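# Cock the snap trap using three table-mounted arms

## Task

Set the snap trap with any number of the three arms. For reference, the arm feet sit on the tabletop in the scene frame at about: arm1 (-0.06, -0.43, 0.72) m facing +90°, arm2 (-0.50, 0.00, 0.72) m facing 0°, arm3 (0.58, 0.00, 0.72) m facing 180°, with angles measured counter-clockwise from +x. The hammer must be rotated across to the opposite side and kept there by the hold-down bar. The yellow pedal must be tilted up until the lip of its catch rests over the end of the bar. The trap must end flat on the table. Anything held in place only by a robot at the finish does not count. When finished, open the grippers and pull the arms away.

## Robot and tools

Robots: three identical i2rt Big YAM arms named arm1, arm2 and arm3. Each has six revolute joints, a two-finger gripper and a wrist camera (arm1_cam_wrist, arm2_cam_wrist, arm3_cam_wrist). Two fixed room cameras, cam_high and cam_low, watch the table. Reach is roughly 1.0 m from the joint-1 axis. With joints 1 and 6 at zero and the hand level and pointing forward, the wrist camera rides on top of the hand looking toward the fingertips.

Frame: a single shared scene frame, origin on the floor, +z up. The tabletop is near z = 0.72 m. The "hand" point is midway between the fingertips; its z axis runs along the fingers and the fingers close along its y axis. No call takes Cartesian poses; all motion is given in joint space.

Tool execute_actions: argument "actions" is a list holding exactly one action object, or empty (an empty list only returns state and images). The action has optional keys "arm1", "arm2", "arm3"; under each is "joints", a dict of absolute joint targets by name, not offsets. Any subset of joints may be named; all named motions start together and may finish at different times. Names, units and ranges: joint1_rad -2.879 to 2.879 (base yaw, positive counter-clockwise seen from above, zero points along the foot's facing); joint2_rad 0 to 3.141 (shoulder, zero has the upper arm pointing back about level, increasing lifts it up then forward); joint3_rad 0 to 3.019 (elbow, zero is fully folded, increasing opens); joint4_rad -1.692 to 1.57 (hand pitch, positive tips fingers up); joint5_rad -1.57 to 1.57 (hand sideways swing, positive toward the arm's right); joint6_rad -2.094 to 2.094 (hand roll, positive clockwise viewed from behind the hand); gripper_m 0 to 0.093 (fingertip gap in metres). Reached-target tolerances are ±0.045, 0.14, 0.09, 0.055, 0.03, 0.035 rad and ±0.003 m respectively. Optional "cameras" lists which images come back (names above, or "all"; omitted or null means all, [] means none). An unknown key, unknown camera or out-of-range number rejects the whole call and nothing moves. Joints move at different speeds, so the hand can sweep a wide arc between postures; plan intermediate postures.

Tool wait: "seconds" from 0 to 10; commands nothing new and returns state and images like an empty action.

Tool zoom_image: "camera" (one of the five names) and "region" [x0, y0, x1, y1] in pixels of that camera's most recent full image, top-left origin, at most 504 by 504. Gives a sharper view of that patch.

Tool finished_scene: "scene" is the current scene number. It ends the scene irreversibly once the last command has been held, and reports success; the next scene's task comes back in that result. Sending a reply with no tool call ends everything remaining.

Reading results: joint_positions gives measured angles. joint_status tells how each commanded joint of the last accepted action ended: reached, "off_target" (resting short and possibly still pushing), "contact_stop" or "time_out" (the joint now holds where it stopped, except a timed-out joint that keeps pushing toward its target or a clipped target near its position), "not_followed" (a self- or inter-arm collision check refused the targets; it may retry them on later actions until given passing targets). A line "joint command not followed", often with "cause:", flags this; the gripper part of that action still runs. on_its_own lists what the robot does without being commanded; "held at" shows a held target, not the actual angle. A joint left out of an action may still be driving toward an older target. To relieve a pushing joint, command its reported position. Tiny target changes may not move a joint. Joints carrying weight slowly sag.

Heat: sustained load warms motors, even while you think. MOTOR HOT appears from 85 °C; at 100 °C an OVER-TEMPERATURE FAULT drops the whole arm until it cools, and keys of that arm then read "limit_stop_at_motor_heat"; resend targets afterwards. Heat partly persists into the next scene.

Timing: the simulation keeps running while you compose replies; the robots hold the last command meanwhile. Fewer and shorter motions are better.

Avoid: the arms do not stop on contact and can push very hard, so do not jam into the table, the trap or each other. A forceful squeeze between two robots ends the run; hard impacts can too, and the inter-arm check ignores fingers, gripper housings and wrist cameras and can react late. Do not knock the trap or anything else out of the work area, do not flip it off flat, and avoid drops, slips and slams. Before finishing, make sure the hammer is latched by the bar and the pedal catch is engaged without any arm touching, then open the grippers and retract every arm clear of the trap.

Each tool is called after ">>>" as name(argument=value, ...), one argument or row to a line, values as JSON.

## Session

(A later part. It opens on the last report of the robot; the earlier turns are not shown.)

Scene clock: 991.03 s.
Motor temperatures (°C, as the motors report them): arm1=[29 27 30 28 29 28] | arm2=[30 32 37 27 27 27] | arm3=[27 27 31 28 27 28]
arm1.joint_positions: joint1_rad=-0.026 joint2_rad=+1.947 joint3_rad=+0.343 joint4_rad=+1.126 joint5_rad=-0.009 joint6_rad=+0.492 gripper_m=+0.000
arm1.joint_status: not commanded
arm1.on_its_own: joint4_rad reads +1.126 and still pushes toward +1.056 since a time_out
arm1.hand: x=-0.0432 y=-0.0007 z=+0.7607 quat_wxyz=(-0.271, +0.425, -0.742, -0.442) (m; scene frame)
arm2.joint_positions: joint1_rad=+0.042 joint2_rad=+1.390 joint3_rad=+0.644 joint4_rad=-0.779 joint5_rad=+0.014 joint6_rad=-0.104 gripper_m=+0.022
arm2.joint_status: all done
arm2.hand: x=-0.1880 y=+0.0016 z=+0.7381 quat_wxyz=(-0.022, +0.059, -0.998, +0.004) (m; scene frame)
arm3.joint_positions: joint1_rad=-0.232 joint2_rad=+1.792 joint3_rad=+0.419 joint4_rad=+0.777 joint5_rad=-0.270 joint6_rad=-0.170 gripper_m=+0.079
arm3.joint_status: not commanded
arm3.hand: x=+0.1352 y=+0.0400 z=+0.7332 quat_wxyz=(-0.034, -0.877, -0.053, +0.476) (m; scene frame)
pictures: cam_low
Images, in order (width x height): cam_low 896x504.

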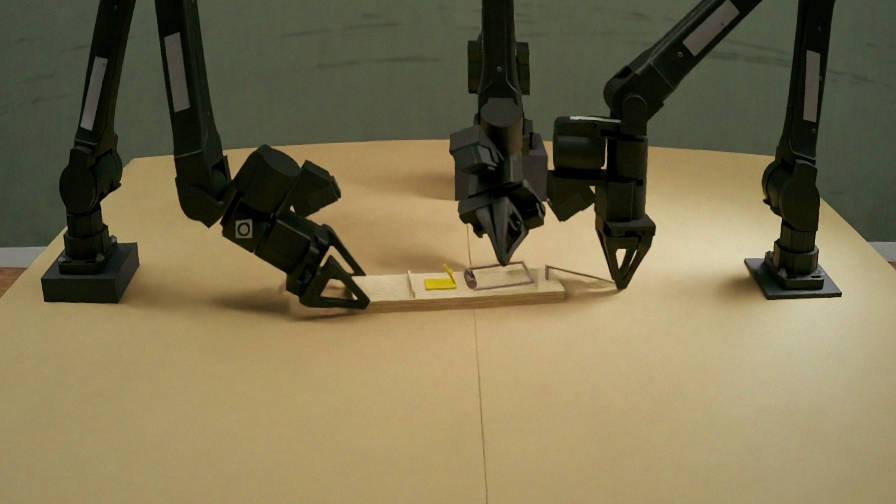

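>>> execute_actions(
  actions=[
    {"arm2":{"joints":{"joint2_rad":1.39,"gripper_m":0.0}}},
  ],
  cameras=["cam_low","arm2_cam_wrist"],
)

>>> zoom_image(
  camera="cam_low",
  region=[530, 230, 670, 300],
)

Scene clock: 994.47 s.
Motor temperatures (°C, as the motors report them): arm1=[29 27 30 28 29 28] | arm2=[30 32 37 27 27 27] | arm3=[27 27 31 28 27 28]
arm1.joint_positions: joint1_rad=-0.026 joint2_rad=+1.947 joint3_rad=+0.343 joint4_rad=+1.126 joint5_rad=-0.009 joint6_rad=+0.492 gripper_m=+0.000
arm1.joint_status: not commanded
arm1.on_its_own: joint4_rad reads +1.126 and still pushes toward +1.056 since a time_out
arm1.hand: x=-0.0432 y=-0.0007 z=+0.7607 quat_wxyz=(-0.271, +0.425, -0.742, -0.442) (m; scene frame)
arm2.joint_positions: joint1_rad=+0.042 joint2_rad=+1.390 joint3_rad=+0.644 joint4_rad=-0.779 joint5_rad=+0.015 joint6_rad=-0.104 gripper_m=+0.002
arm2.joint_status: all done
arm2.hand: x=-0.1880 y=+0.0014 z=+0.7381 quat_wxyz=(-0.022, +0.059, -0.998, +0.004) (m; scene frame)
arm3.joint_positions: joint1_rad=-0.232 joint2_rad=+1.792 joint3_rad=+0.419 joint4_rad=+0.777 joint5_rad=-0.270 joint6_rad=-0.170 gripper_m=+0.079
arm3.joint_status: not commanded
arm3.hand: x=+0.1352 y=+0.0400 z=+0.7332 quat_wxyz=(-0.034, -0.877, -0.053, +0.476) (m; scene frame)
pictures: arm2_cam_wrist, cam_low
Images, in order (width x height): arm2_cam_wrist 616x616, cam_low 896x504.

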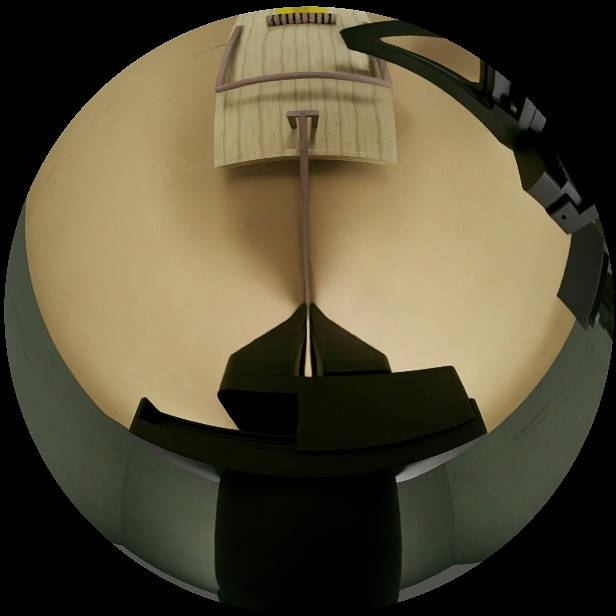

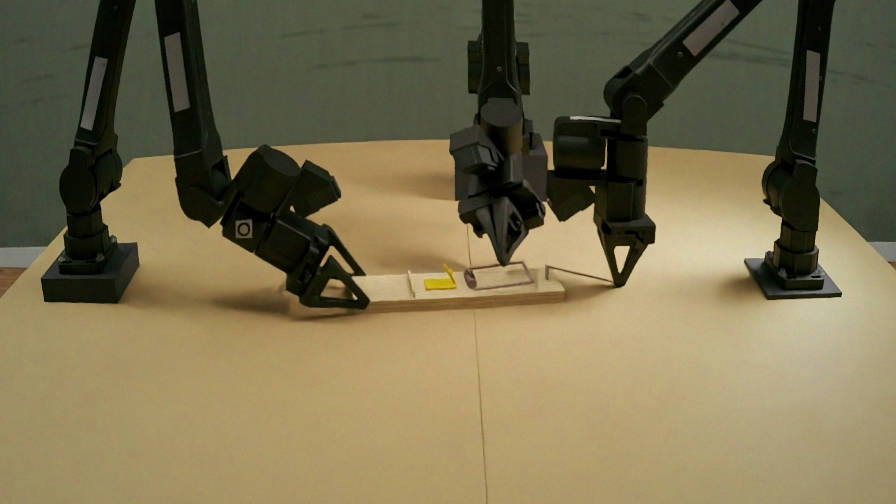

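Region (530, 230, 670, 300) of cam_low's 896x504 image, scaled by 3.600, with more detail than that image has.

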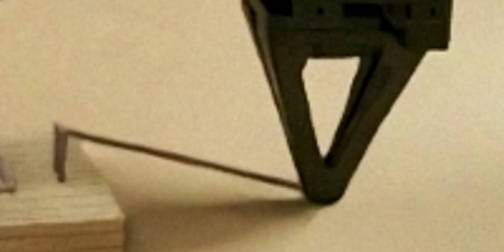

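>>> execute_actions(
  actions=[],
)

Scene clock: 1010.40 s.
Motor temperatures (°C, as the motors report them): arm1=[29 27 30 28 29 28] | arm2=[30 32 37 27 27 27] | arm3=[27 27 31 28 27 28]
arm1.joint_positions: joint1_rad=-0.026 joint2_rad=+1.947 joint3_rad=+0.343 joint4_rad=+1.126 joint5_rad=-0.009 joint6_rad=+0.492 gripper_m=+0.000
arm1.joint_status: not commanded
arm1.on_its_own: joint4_rad reads +1.126 and still pushes toward +1.056 since a time_out
arm1.hand: x=-0.0432 y=-0.0007 z=+0.7607 quat_wxyz=(-0.271, +0.425, -0.742, -0.442) (m; scene frame)
arm2.joint_positions: joint1_rad=+0.042 joint2_rad=+1.390 joint3_rad=+0.644 joint4_rad=-0.779 joint5_rad=+0.015 joint6_rad=-0.104 gripper_m=+0.002
arm2.joint_status: all done
arm2.hand: x=-0.1880 y=+0.0014 z=+0.7381 quat_wxyz=(-0.022, +0.059, -0.998, +0.004) (m; scene frame)
arm3.joint_positions: joint1_rad=-0.232 joint2_rad=+1.792 joint3_rad=+0.419 joint4_rad=+0.777 joint5_rad=-0.270 joint6_rad=-0.170 gripper_m=+0.079
arm3.joint_status: not commanded
arm3.hand: x=+0.1352 y=+0.0400 z=+0.7332 quat_wxyz=(-0.034, -0.877, -0.053, +0.476) (m; scene frame)
pictures: arm1_cam_wrist, arm2_cam_wrist, arm3_cam_wrist, cam_high, cam_low
Images, in order (width x height): arm1_cam_wrist 616x616, arm2_cam_wrist 616x616, arm3_cam_wrist 616x616, cam_high 896x504, cam_low 896x504.

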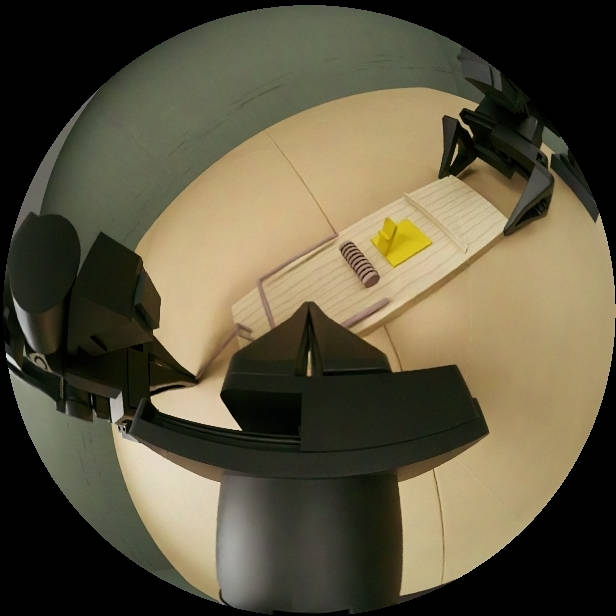

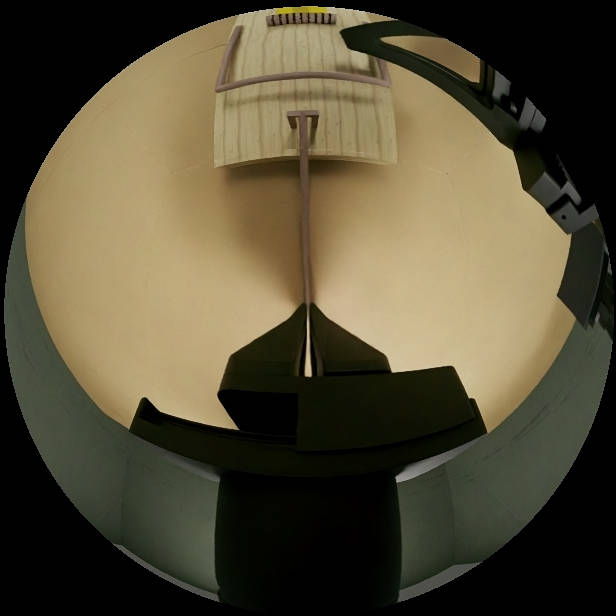

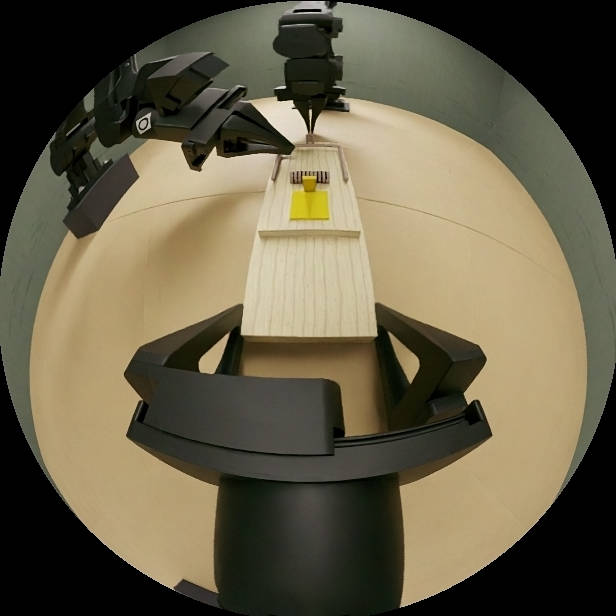

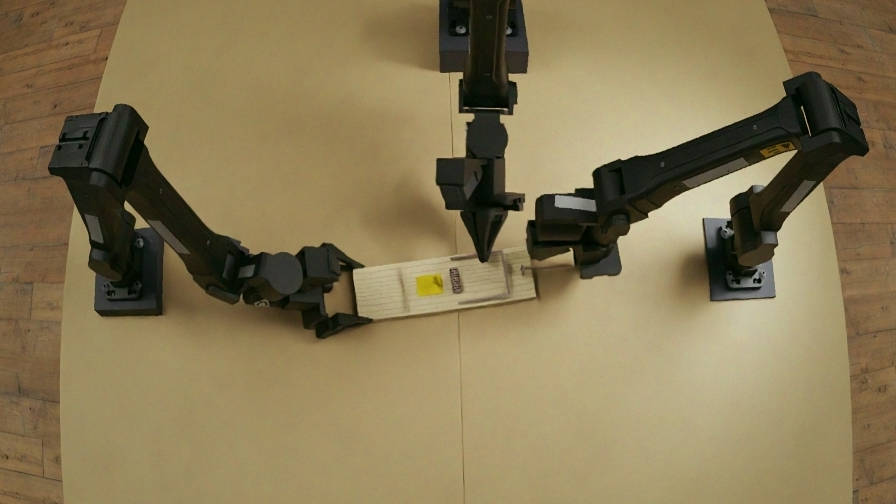

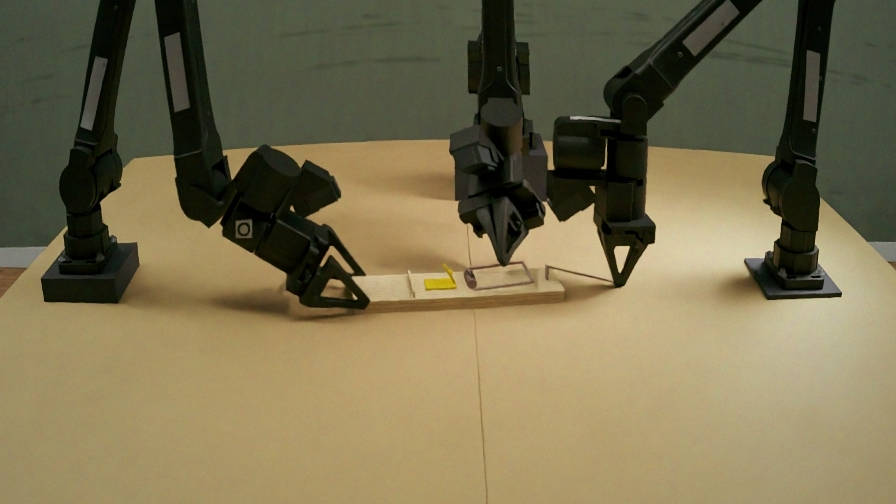

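>>> execute_actions(
  actions=[
    {"arm2": {"joints": {"joint1_rad": 0.05, "joint2_rad": 1.105, "joint4_rad": -0.855}}},
  ],
  cameras=["cam_low", "arm2_cam_wrist"],
)

Scene clock: 1101.73 s.
Motor temperatures (°C, as the motors report them): arm1=[29 27 29 28 29 28] | arm2=[30 31 37 27 27 27] | arm3=[27 27 31 28 27 28]
arm1.joint_positions: joint1_rad=-0.026 joint2_rad=+1.947 joint3_rad=+0.343 joint4_rad=+1.126 joint5_rad=-0.009 joint6_rad=+0.492 gripper_m=+0.000
arm1.joint_status: not commanded
arm1.on_its_own: joint4_rad reads +1.126 and still pushes toward +1.056 since a time_out
arm1.hand: x=-0.0432 y=-0.0007 z=+0.7607 quat_wxyz=(-0.271, +0.425, -0.742, -0.442) (m; scene frame)
arm2.joint_positions: joint1_rad=+0.042 joint2_rad=+1.102 joint3_rad=+0.639 joint4_rad=-0.853 joint5_rad=+0.013 joint6_rad=-0.104 gripper_m=+0.001
arm2.joint_status: all done
arm2.hand: x=-0.1850 y=+0.0011 z=+0.8184 quat_wxyz=(-0.127, +0.057, -0.990, +0.008) (m; scene frame)
arm3.joint_positions: joint1_rad=-0.232 joint2_rad=+1.792 joint3_rad=+0.419 joint4_rad=+0.777 joint5_rad=-0.270 joint6_rad=-0.170 gripper_m=+0.079
arm3.joint_status: not commanded
arm3.hand: x=+0.1352 y=+0.0400 z=+0.7332 quat_wxyz=(-0.034, -0.877, -0.053, +0.476) (m; scene frame)
pictures: arm2_cam_wrist, cam_low
Images, in order (width x height): arm2_cam_wrist 616x616, cam_low 896x504.

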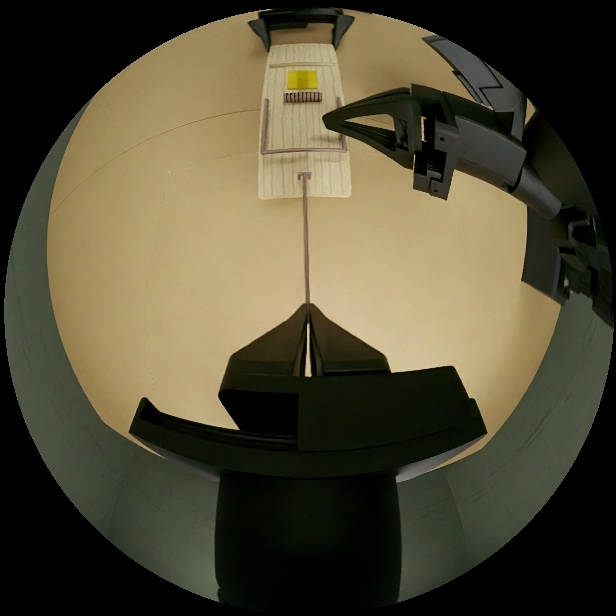

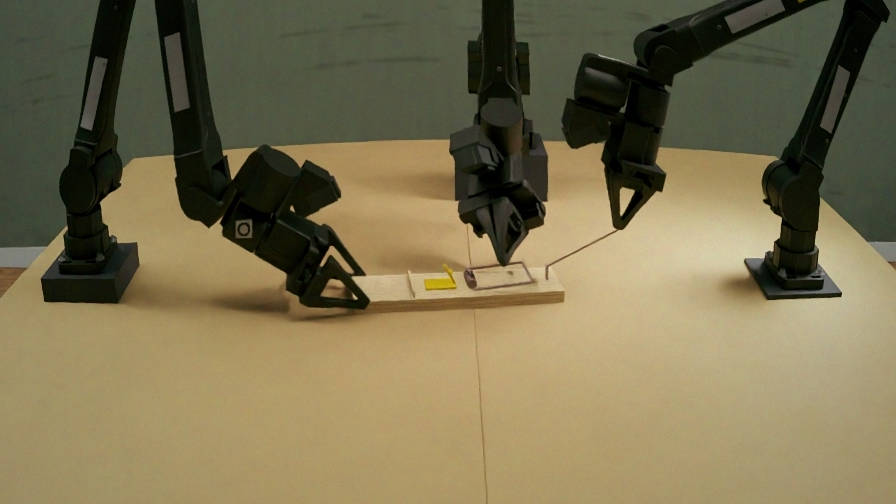

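>>> zoom_image(
  camera="cam_low",
  region=[520, 190, 680, 300],
)

>>> zoom_image(
  camera="arm2_cam_wrist",
  region=[260, 270, 360, 370],
)

Region (520, 190, 680, 300) of cam_low's 896x504 image, scaled by 3.150, with more detail than that image has; it fills the top 346 rows of this view, and the rest is white.

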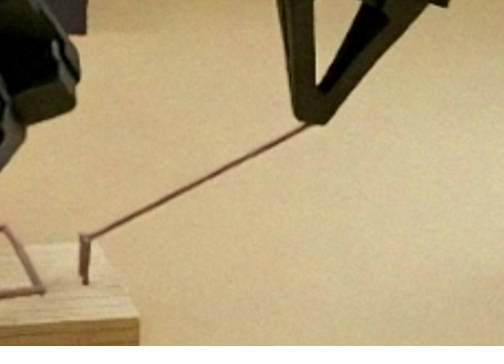

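Region (260, 270, 360, 370) of arm2_cam_wrist's 616x616 image, scaled by 5.040, with more detail than that image has.

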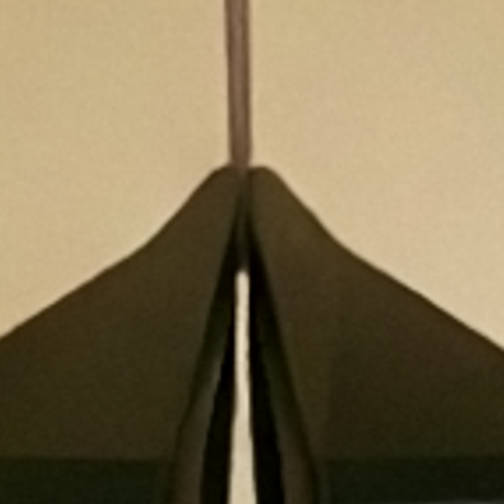

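>>> execute_actions(
  actions=[
    {"arm2": {"joints": {"joint1_rad": 0.068, "joint2_rad": 1.16, "joint3_rad": 0.79}}},
  ],
  cameras=["cam_low", "arm2_cam_wrist"],
)

>>> zoom_image(
  camera="cam_low",
  region=[500, 150, 680, 300],
)

Scene clock: 1112.30 s.
Motor temperatures (°C, as the motors report them): arm1=[29 27 29 28 29 28] | arm2=[30 31 38 27 27 27] | arm3=[27 27 31 28 27 28]
arm1.joint_positions: joint1_rad=-0.026 joint2_rad=+1.947 joint3_rad=+0.343 joint4_rad=+1.127 joint5_rad=-0.005 joint6_rad=+0.492 gripper_m=+0.000
arm1.joint_status: not commanded
arm1.on_its_own: joint4_rad reads +1.127 and still pushes toward +1.056 since a time_out
arm1.hand: x=-0.0425 y=-0.0005 z=+0.7610 quat_wxyz=(-0.273, +0.424, -0.742, -0.441) (m; scene frame)
arm2.joint_positions: joint1_rad=+0.058 joint2_rad=+1.140 joint3_rad=+0.764 joint4_rad=-0.861 joint5_rad=+0.017 joint6_rad=-0.104 gripper_m=+0.001
arm2.joint_status: all done
arm2.hand: x=-0.1390 y=+0.0064 z=+0.8582 quat_wxyz=(-0.166, +0.064, -0.984, +0.010) (m; scene frame)
arm3.joint_positions: joint1_rad=-0.232 joint2_rad=+1.792 joint3_rad=+0.416 joint4_rad=+0.779 joint5_rad=-0.270 joint6_rad=-0.170 gripper_m=+0.079
arm3.joint_status: not commanded
arm3.hand: x=+0.1363 y=+0.0397 z=+0.7329 quat_wxyz=(-0.034, -0.878, -0.053, +0.475) (m; scene frame)
pictures: arm2_cam_wrist, cam_low
Images, in order (width x height): arm2_cam_wrist 616x616, cam_low 896x504.

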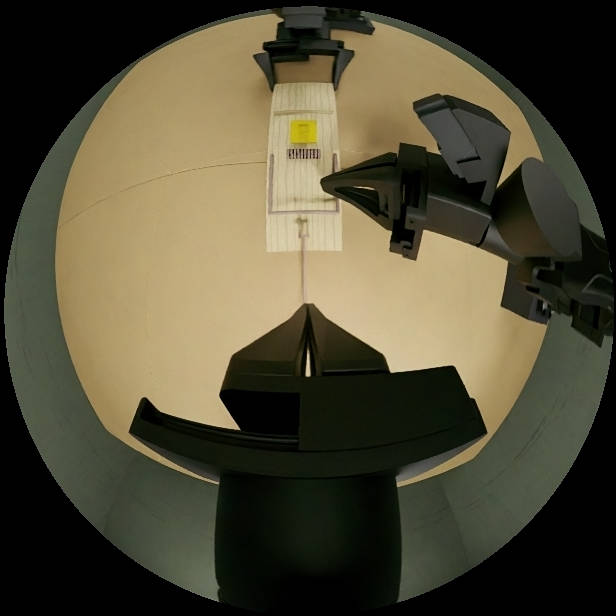

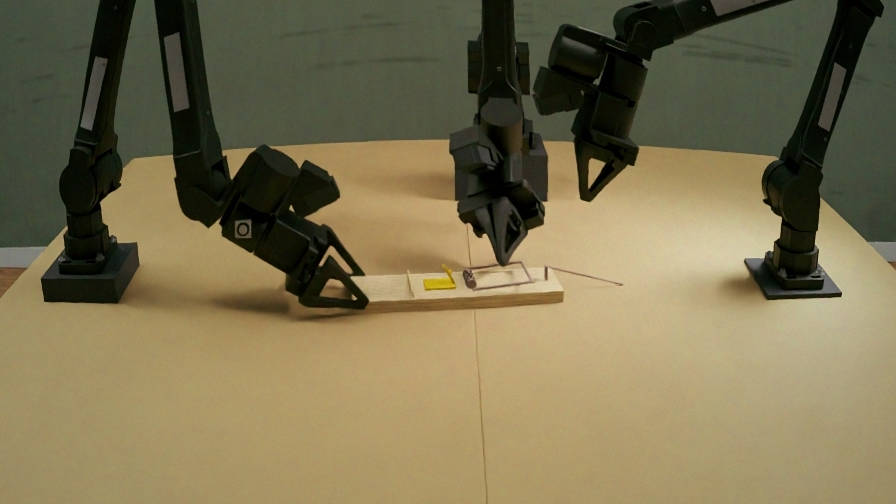

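Region (500, 150, 680, 300) of cam_low's 896x504 image, scaled by 2.800, with more detail than that image has.

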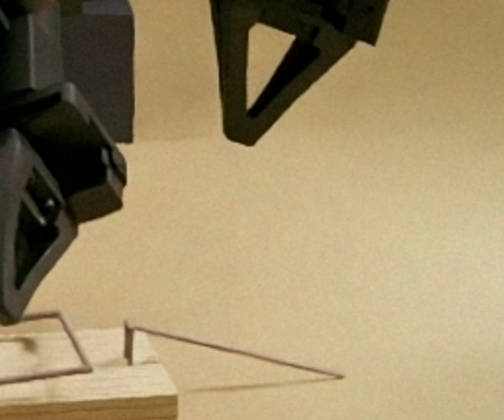

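>>> execute_actions(
  actions=[
    {"arm2": {"joints": {"joint2_rad": 1.525, "joint3_rad": 0.812, "gripper_m": 0.018}}},
  ],
  cameras=["cam_low", "arm2_cam_wrist"],
)

>>> zoom_image(
  camera="cam_low",
  region=[520, 200, 680, 310],
)

>>> zoom_image(
  camera="arm2_cam_wrist",
  region=[230, 220, 390, 380],
)

Scene clock: 1188.27 s.
Motor temperatures (°C, as the motors report them): arm1=[29 27 29 28 29 28] | arm2=[30 31 42 27 27 27] | arm3=[27 27 31 28 27 28]
arm1.joint_positions: joint1_rad=-0.026 joint2_rad=+1.947 joint3_rad=+0.343 joint4_rad=+1.127 joint5_rad=-0.005 joint6_rad=+0.492 gripper_m=+0.000
arm1.joint_status: not commanded
arm1.on_its_own: joint4_rad reads +1.127 and still pushes toward +1.056 since a time_out
arm1.hand: x=-0.0425 y=-0.0005 z=+0.7610 quat_wxyz=(-0.273, +0.424, -0.742, -0.441) (m; scene frame)
arm2.joint_positions: joint1_rad=+0.058 joint2_rad=+1.515 joint3_rad=+0.784 joint4_rad=-0.861 joint5_rad=+0.017 joint6_rad=-0.103 gripper_m=+0.018
arm2.joint_status: all done
arm2.hand: x=-0.1525 y=+0.0071 z=+0.7394 quat_wxyz=(+0.011, +0.067, -0.998, +0.004) (m; scene frame)
arm3.joint_positions: joint1_rad=-0.232 joint2_rad=+1.792 joint3_rad=+0.416 joint4_rad=+0.779 joint5_rad=-0.270 joint6_rad=-0.170 gripper_m=+0.079
arm3.joint_status: not commanded
arm3.hand: x=+0.1363 y=+0.0397 z=+0.7329 quat_wxyz=(-0.034, -0.878, -0.053, +0.475) (m; scene frame)
pictures: arm2_cam_wrist, cam_low
Images, in order (width x height): arm2_cam_wrist 616x616, cam_low 896x504.

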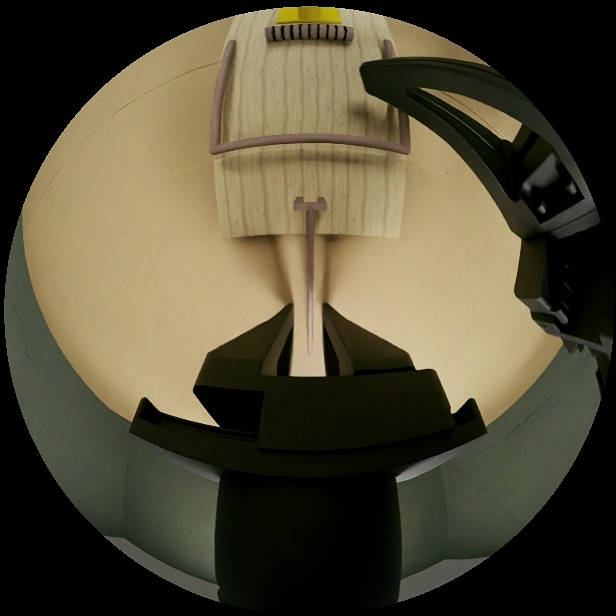

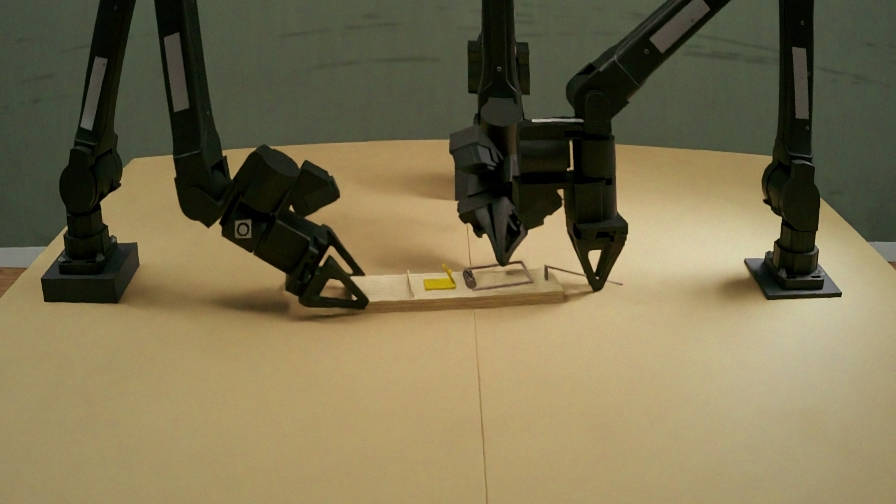

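Region (520, 200, 680, 310) of cam_low's 896x504 image, scaled by 3.150, with more detail than that image has; it fills the top 346 rows of this view, and the rest is white.

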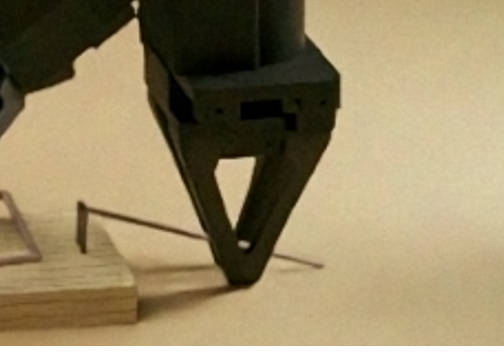

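Region (230, 220, 390, 380) of arm2_cam_wrist's 616x616 image, scaled by 3.150, with more detail than that image has.

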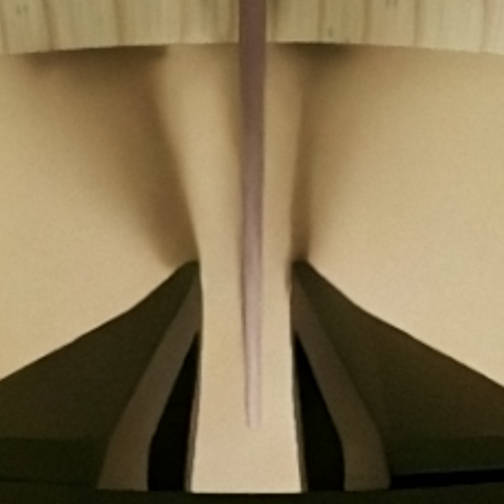

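>>> execute_actions(
  actions=[
    {"arm2": {"joints": {"gripper_m": 0.0}}},
  ],
  cameras=["arm2_cam_wrist"],
)

Scene clock: 1193.20 s.
Motor temperatures (°C, as the motors report them): arm1=[29 27 29 28 29 28] | arm2=[30 31 41 27 27 27] | arm3=[27 27 31 28 27 28]
arm1.joint_positions: joint1_rad=-0.026 joint2_rad=+1.947 joint3_rad=+0.343 joint4_rad=+1.127 joint5_rad=-0.005 joint6_rad=+0.492 gripper_m=+0.000
arm1.joint_status: not commanded
arm1.on_its_own: joint4_rad reads +1.127 and still pushes toward +1.056 since a time_out
arm1.hand: x=-0.0425 y=-0.0005 z=+0.7610 quat_wxyz=(-0.273, +0.424, -0.742, -0.441) (m; scene frame)
arm2.joint_positions: joint1_rad=+0.058 joint2_rad=+1.515 joint3_rad=+0.784 joint4_rad=-0.861 joint5_rad=+0.020 joint6_rad=-0.103 gripper_m=+0.002
arm2.joint_status: all done
arm2.hand: x=-0.1525 y=+0.0065 z=+0.7394 quat_wxyz=(+0.011, +0.067, -0.998, +0.005) (m; scene frame)
arm3.joint_positions: joint1_rad=-0.232 joint2_rad=+1.792 joint3_rad=+0.416 joint4_rad=+0.779 joint5_rad=-0.270 joint6_rad=-0.170 gripper_m=+0.079
arm3.joint_status: not commanded
arm3.hand: x=+0.1363 y=+0.0397 z=+0.7329 quat_wxyz=(-0.034, -0.878, -0.053, +0.475) (m; scene frame)
pictures: arm2_cam_wrist
Images, in order (width x height): arm2_cam_wrist 616x616.

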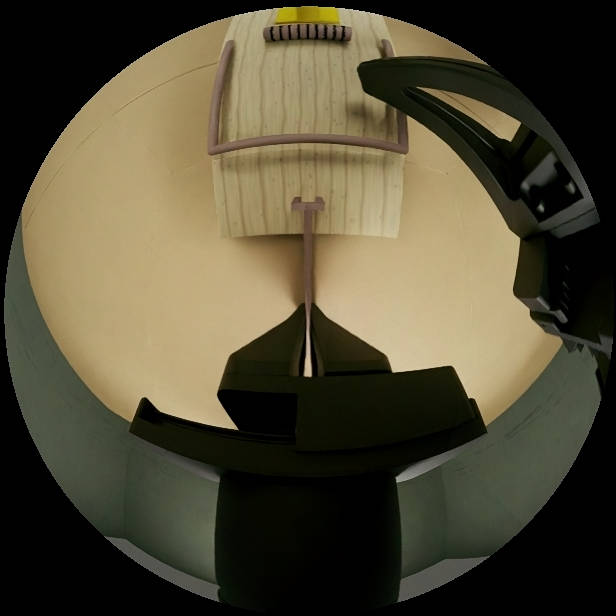

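>>> execute_actions(
  actions=[
    {"arm2": {"joints": {"joint2_rad": 1.35, "joint4_rad": -0.91}}},
  ],
  cameras=["cam_low"],
)

>>> zoom_image(
  camera="cam_low",
  region=[500, 170, 680, 310],
)

Scene clock: 1199.53 s.
Motor temperatures (°C, as the motors report them): arm1=[29 27 29 28 29 28] | arm2=[30 31 41 27 27 27] | arm3=[27 27 31 28 27 28]
arm1.joint_positions: joint1_rad=-0.026 joint2_rad=+1.947 joint3_rad=+0.343 joint4_rad=+1.127 joint5_rad=-0.005 joint6_rad=+0.492 gripper_m=+0.000
arm1.joint_status: not commanded
arm1.on_its_own: joint4_rad reads +1.127 and still pushes toward +1.056 since a time_out
arm1.hand: x=-0.0425 y=-0.0005 z=+0.7610 quat_wxyz=(-0.273, +0.424, -0.742, -0.441) (m; scene frame)
arm2.joint_positions: joint1_rad=+0.058 joint2_rad=+1.360 joint3_rad=+0.786 joint4_rad=-0.912 joint5_rad=+0.018 joint6_rad=-0.103 gripper_m=+0.002
arm2.joint_status: all done
arm2.hand: x=-0.1496 y=+0.0065 z=+0.7904 quat_wxyz=(-0.042, +0.066, -0.997, +0.006) (m; scene frame)
arm3.joint_positions: joint1_rad=-0.232 joint2_rad=+1.792 joint3_rad=+0.416 joint4_rad=+0.779 joint5_rad=-0.270 joint6_rad=-0.170 gripper_m=+0.079
arm3.joint_status: not commanded
arm3.hand: x=+0.1363 y=+0.0397 z=+0.7329 quat_wxyz=(-0.034, -0.878, -0.053, +0.475) (m; scene frame)
pictures: cam_low
Images, in order (width x height): cam_low 896x504.

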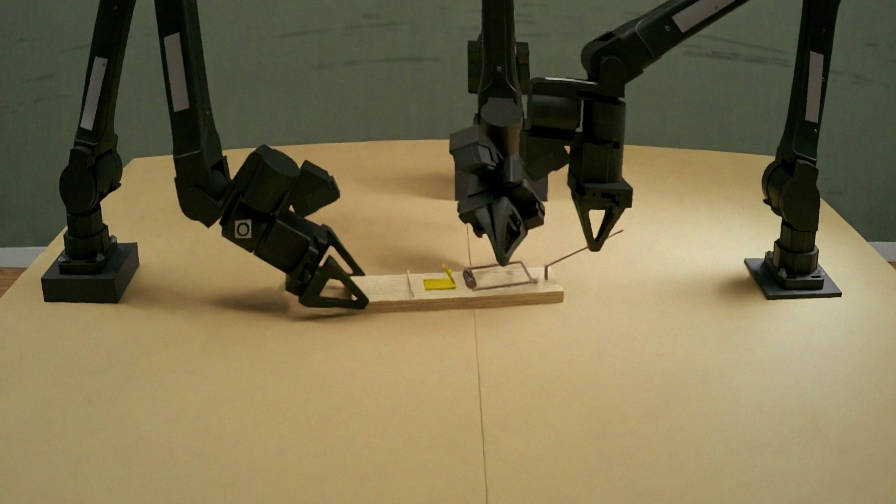

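Region (500, 170, 680, 310) of cam_low's 896x504 image, scaled by 2.800, with more detail than that image has.

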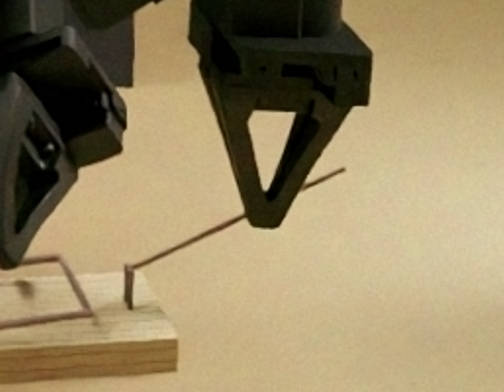

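>>> execute_actions(
  actions=[
    {"arm2": {"joints": {"joint1_rad": 0.078, "joint3_rad": 0.932}}},
  ],
  cameras=["cam_low", "arm2_cam_wrist"],
)

>>> zoom_image(
  camera="cam_low",
  region=[470, 150, 650, 310],
)

Scene clock: 1208.83 s.
Motor temperatures (°C, as the motors report them): arm1=[29 27 29 28 29 28] | arm2=[30 31 41 27 27 27] | arm3=[27 27 31 28 27 28]
arm1.joint_positions: joint1_rad=-0.026 joint2_rad=+1.947 joint3_rad=+0.343 joint4_rad=+1.127 joint5_rad=-0.005 joint6_rad=+0.492 gripper_m=+0.000
arm1.joint_status: not commanded
arm1.on_its_own: joint4_rad reads +1.127 and still pushes toward +1.056 since a time_out
arm1.hand: x=-0.0425 y=-0.0005 z=+0.7610 quat_wxyz=(-0.273, +0.424, -0.742, -0.441) (m; scene frame)
arm2.joint_positions: joint1_rad=+0.062 joint2_rad=+1.360 joint3_rad=+0.841 joint4_rad=-0.959 joint5_rad=+0.018 joint6_rad=-0.103 gripper_m=+0.002
arm2.joint_status: joint3_rad time_out (moved +0.056 of +0.146); the others done
arm2.on_its_own: joint3_rad reads +0.841 and still pushes toward +0.932 since a time_out
arm2.hand: x=-0.1364 y=+0.0081 z=+0.8087 quat_wxyz=(-0.046, +0.068, -0.997, +0.006) (m; scene frame)
arm3.joint_positions: joint1_rad=-0.232 joint2_rad=+1.792 joint3_rad=+0.416 joint4_rad=+0.779 joint5_rad=-0.270 joint6_rad=-0.170 gripper_m=+0.079
arm3.joint_status: not commanded
arm3.hand: x=+0.1363 y=+0.0397 z=+0.7329 quat_wxyz=(-0.034, -0.878, -0.053, +0.475) (m; scene frame)
pictures: arm2_cam_wrist, cam_low
Images, in order (width x height): arm2_cam_wrist 616x616, cam_low 896x504.

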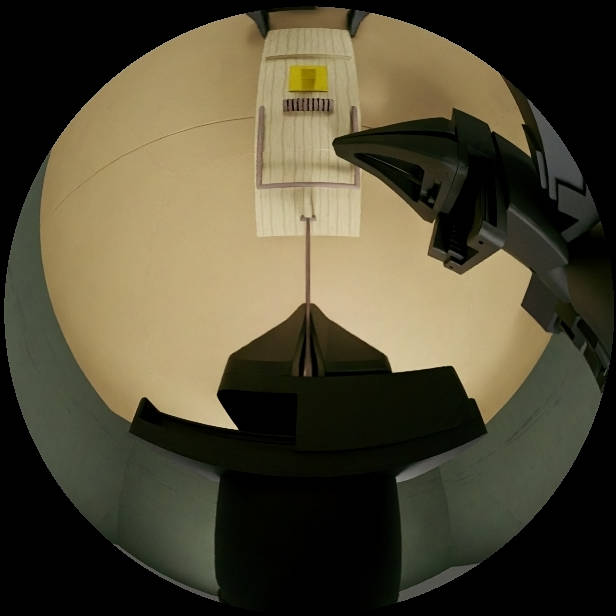

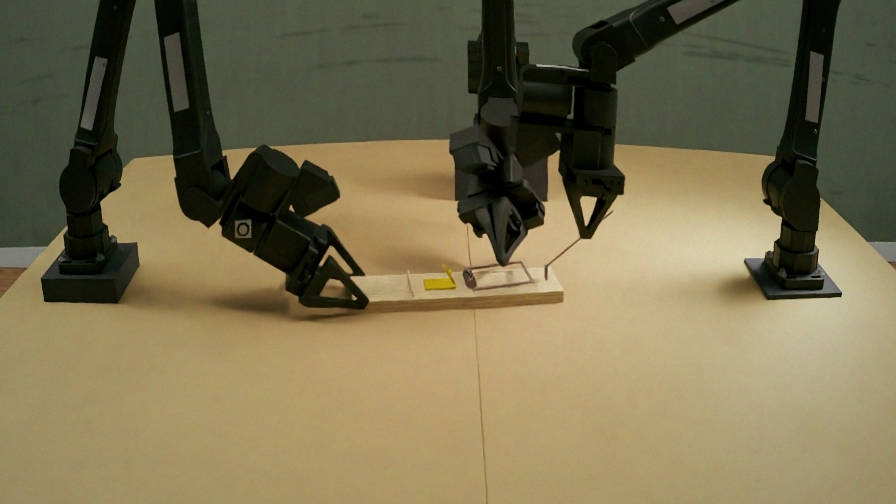

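Region (470, 150, 650, 310) of cam_low's 896x504 image, scaled by 2.800, with more detail than that image has.

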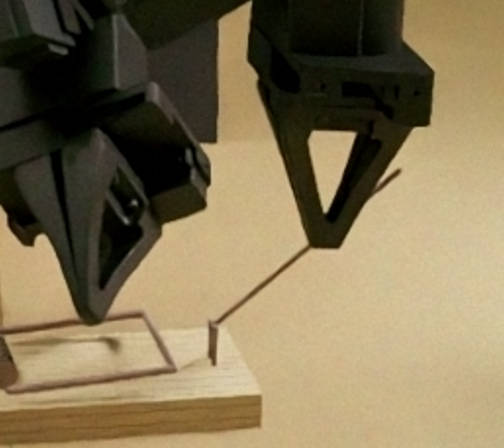

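>>> execute_actions(
  actions=[
    {"arm2": {"joints": {"joint1_rad": 0.056, "joint2_rad": 1.522, "joint3_rad": 0.786, "joint4_rad": -0.855}}},
  ],
  cameras=["cam_low"],
)

>>> zoom_image(
  camera="cam_low",
  region=[520, 200, 680, 310],
)

Scene clock: 1278.47 s.
Motor temperatures (°C, as the motors report them): arm1=[29 27 29 28 29 28] | arm2=[30 31 49 27 27 27] | arm3=[27 27 31 28 27 28]
arm1.joint_positions: joint1_rad=-0.026 joint2_rad=+1.947 joint3_rad=+0.343 joint4_rad=+1.127 joint5_rad=-0.005 joint6_rad=+0.492 gripper_m=+0.000
arm1.joint_status: not commanded
arm1.on_its_own: joint4_rad reads +1.127 and still pushes toward +1.056 since a time_out
arm1.hand: x=-0.0425 y=-0.0005 z=+0.7610 quat_wxyz=(-0.273, +0.424, -0.742, -0.441) (m; scene frame)
arm2.joint_positions: joint1_rad=+0.059 joint2_rad=+1.507 joint3_rad=+0.793 joint4_rad=-0.858 joint5_rad=+0.019 joint6_rad=-0.103 gripper_m=+0.002
arm2.joint_status: all done
arm2.hand: x=-0.1462 y=+0.0071 z=+0.7448 quat_wxyz=(+0.001, +0.067, -0.998, +0.005) (m; scene frame)
arm3.joint_positions: joint1_rad=-0.232 joint2_rad=+1.792 joint3_rad=+0.416 joint4_rad=+0.779 joint5_rad=-0.270 joint6_rad=-0.170 gripper_m=+0.079
arm3.joint_status: not commanded
arm3.hand: x=+0.1363 y=+0.0397 z=+0.7329 quat_wxyz=(-0.034, -0.878, -0.053, +0.475) (m; scene frame)
pictures: cam_low
Images, in order (width x height): cam_low 896x504.

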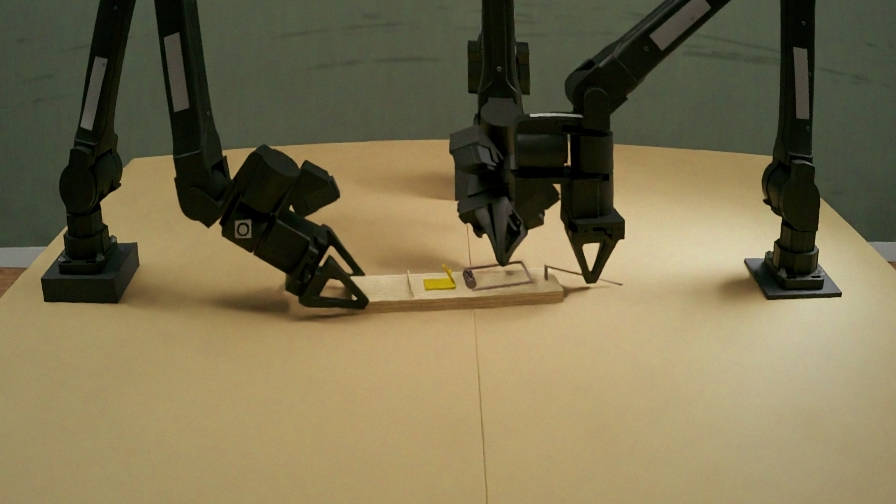

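Region (520, 200, 680, 310) of cam_low's 896x504 image, scaled by 3.150, with more detail than that image has; it fills the top 346 rows of this view, and the rest is white.

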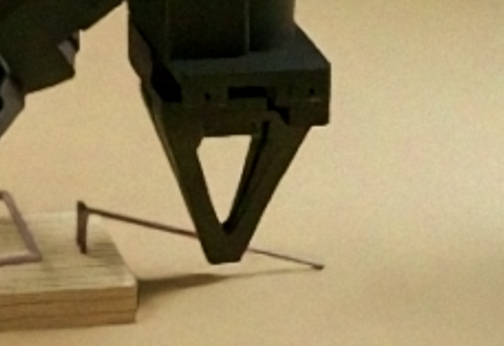

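>>> execute_actions(
  actions=[
    {"arm2": {"joints": {"joint1_rad": 0.04, "joint2_rad": 1.456, "joint3_rad": 0.72, "gripper_m": 0.014}}},
  ],
  cameras=["cam_low", "arm2_cam_wrist"],
)

>>> zoom_image(
  camera="cam_low",
  region=[520, 200, 680, 310],
)

>>> zoom_image(
  camera="arm2_cam_wrist",
  region=[250, 250, 370, 370],
)

Scene clock: 1288.03 s.
Motor temperatures (°C, as the motors report them): arm1=[29 27 28 28 29 28] | arm2=[30 31 45 27 27 27] | arm3=[27 27 31 28 27 28]
arm1.joint_positions: joint1_rad=-0.026 joint2_rad=+1.947 joint3_rad=+0.343 joint4_rad=+1.127 joint5_rad=-0.005 joint6_rad=+0.492 gripper_m=+0.000
arm1.joint_status: not commanded
arm1.on_its_own: joint4_rad reads +1.127 and still pushes toward +1.056 since a time_out
arm1.hand: x=-0.0425 y=-0.0005 z=+0.7610 quat_wxyz=(-0.273, +0.424, -0.742, -0.441) (m; scene frame)
arm2.joint_positions: joint1_rad=+0.051 joint2_rad=+1.464 joint3_rad=+0.723 joint4_rad=-0.858 joint5_rad=+0.017 joint6_rad=-0.103 gripper_m=+0.014
arm2.joint_status: all done
arm2.hand: x=-0.1763 y=+0.0039 z=+0.7384 quat_wxyz=(+0.015, +0.063, -0.998, +0.004) (m; scene frame)
arm3.joint_positions: joint1_rad=-0.232 joint2_rad=+1.792 joint3_rad=+0.416 joint4_rad=+0.779 joint5_rad=-0.270 joint6_rad=-0.170 gripper_m=+0.079
arm3.joint_status: not commanded
arm3.hand: x=+0.1363 y=+0.0397 z=+0.7329 quat_wxyz=(-0.034, -0.878, -0.053, +0.475) (m; scene frame)
pictures: arm2_cam_wrist, cam_low
Images, in order (width x height): arm2_cam_wrist 616x616, cam_low 896x504.

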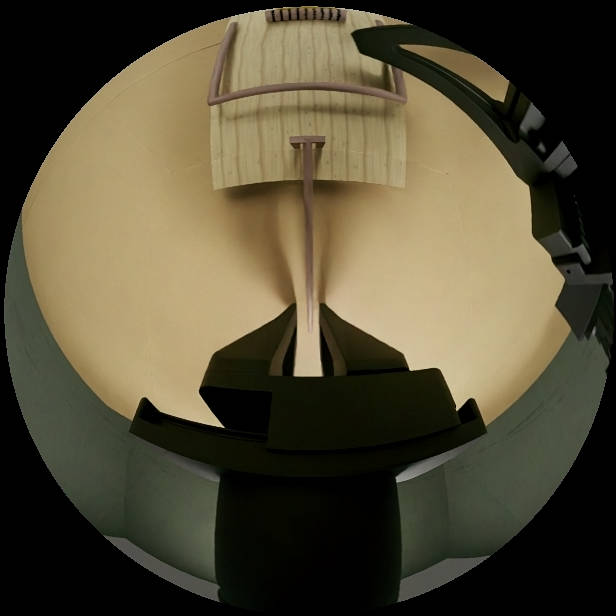

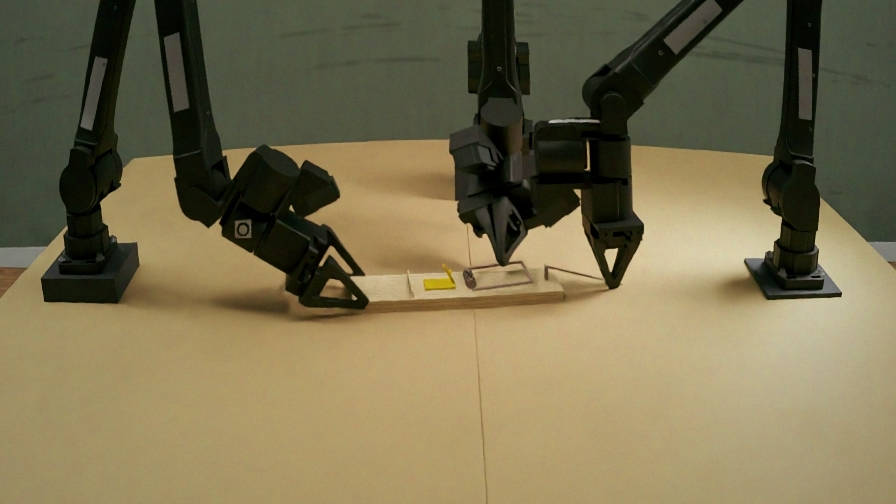

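Region (520, 200, 680, 310) of cam_low's 896x504 image, scaled by 3.150, with more detail than that image has; it fills the top 346 rows of this view, and the rest is white.

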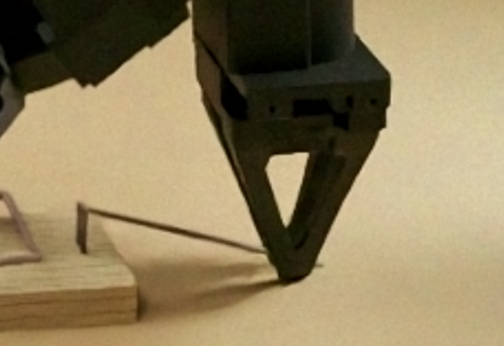

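Region (250, 250, 370, 370) of arm2_cam_wrist's 616x616 image, scaled by 4.200, with more detail than that image has.

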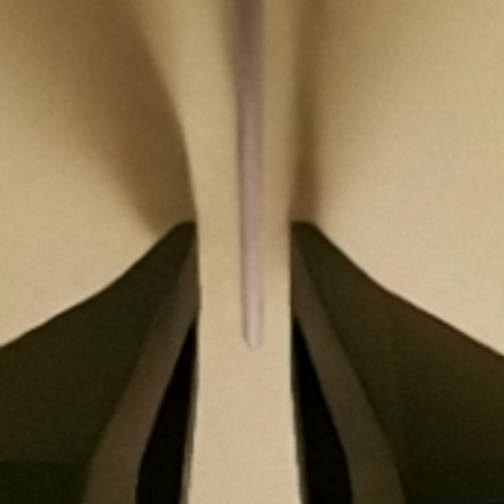

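Exactly on target. Close.

>>> execute_actions(
  actions=[
    {"arm2": {"joints": {"gripper_m": 0.0}}},
  ],
  cameras=["cam_low"],
)

>>> zoom_image(
  camera="cam_low",
  region=[560, 230, 660, 300],
)

Scene clock: 1290.00 s.
Motor temperatures (°C, as the motors report them): arm1=[29 27 28 28 29 28] | arm2=[30 31 44 27 27 27] | arm3=[27 27 31 28 27 28]
arm1.joint_positions: joint1_rad=-0.026 joint2_rad=+1.947 joint3_rad=+0.343 joint4_rad=+1.127 joint5_rad=-0.005 joint6_rad=+0.492 gripper_m=+0.000
arm1.joint_status: not commanded
arm1.on_its_own: joint4_rad reads +1.127 and still pushes toward +1.056 since a time_out
arm1.hand: x=-0.0425 y=-0.0005 z=+0.7610 quat_wxyz=(-0.273, +0.424, -0.742, -0.441) (m; scene frame)
arm2.joint_positions: joint1_rad=+0.049 joint2_rad=+1.464 joint3_rad=+0.723 joint4_rad=-0.858 joint5_rad=+0.018 joint6_rad=-0.103 gripper_m=+0.002
arm2.joint_status: all done
arm2.hand: x=-0.1763 y=+0.0031 z=+0.7384 quat_wxyz=(+0.015, +0.062, -0.998, +0.004) (m; scene frame)
arm3.joint_positions: joint1_rad=-0.232 joint2_rad=+1.792 joint3_rad=+0.416 joint4_rad=+0.779 joint5_rad=-0.270 joint6_rad=-0.170 gripper_m=+0.079
arm3.joint_status: not commanded
arm3.hand: x=+0.1363 y=+0.0397 z=+0.7329 quat_wxyz=(-0.034, -0.878, -0.053, +0.475) (m; scene frame)
pictures: cam_low
Images, in order (width x height): cam_low 896x504.

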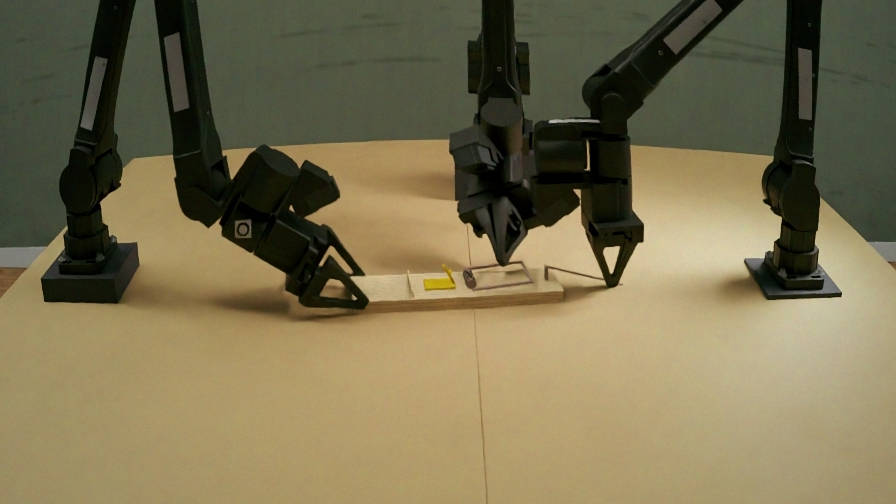

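Region (560, 230, 660, 300) of cam_low's 896x504 image, scaled by 5.040, with more detail than that image has; it fills the top 353 rows of this view, and the rest is white.

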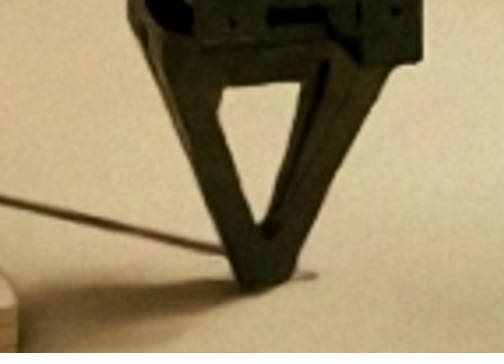

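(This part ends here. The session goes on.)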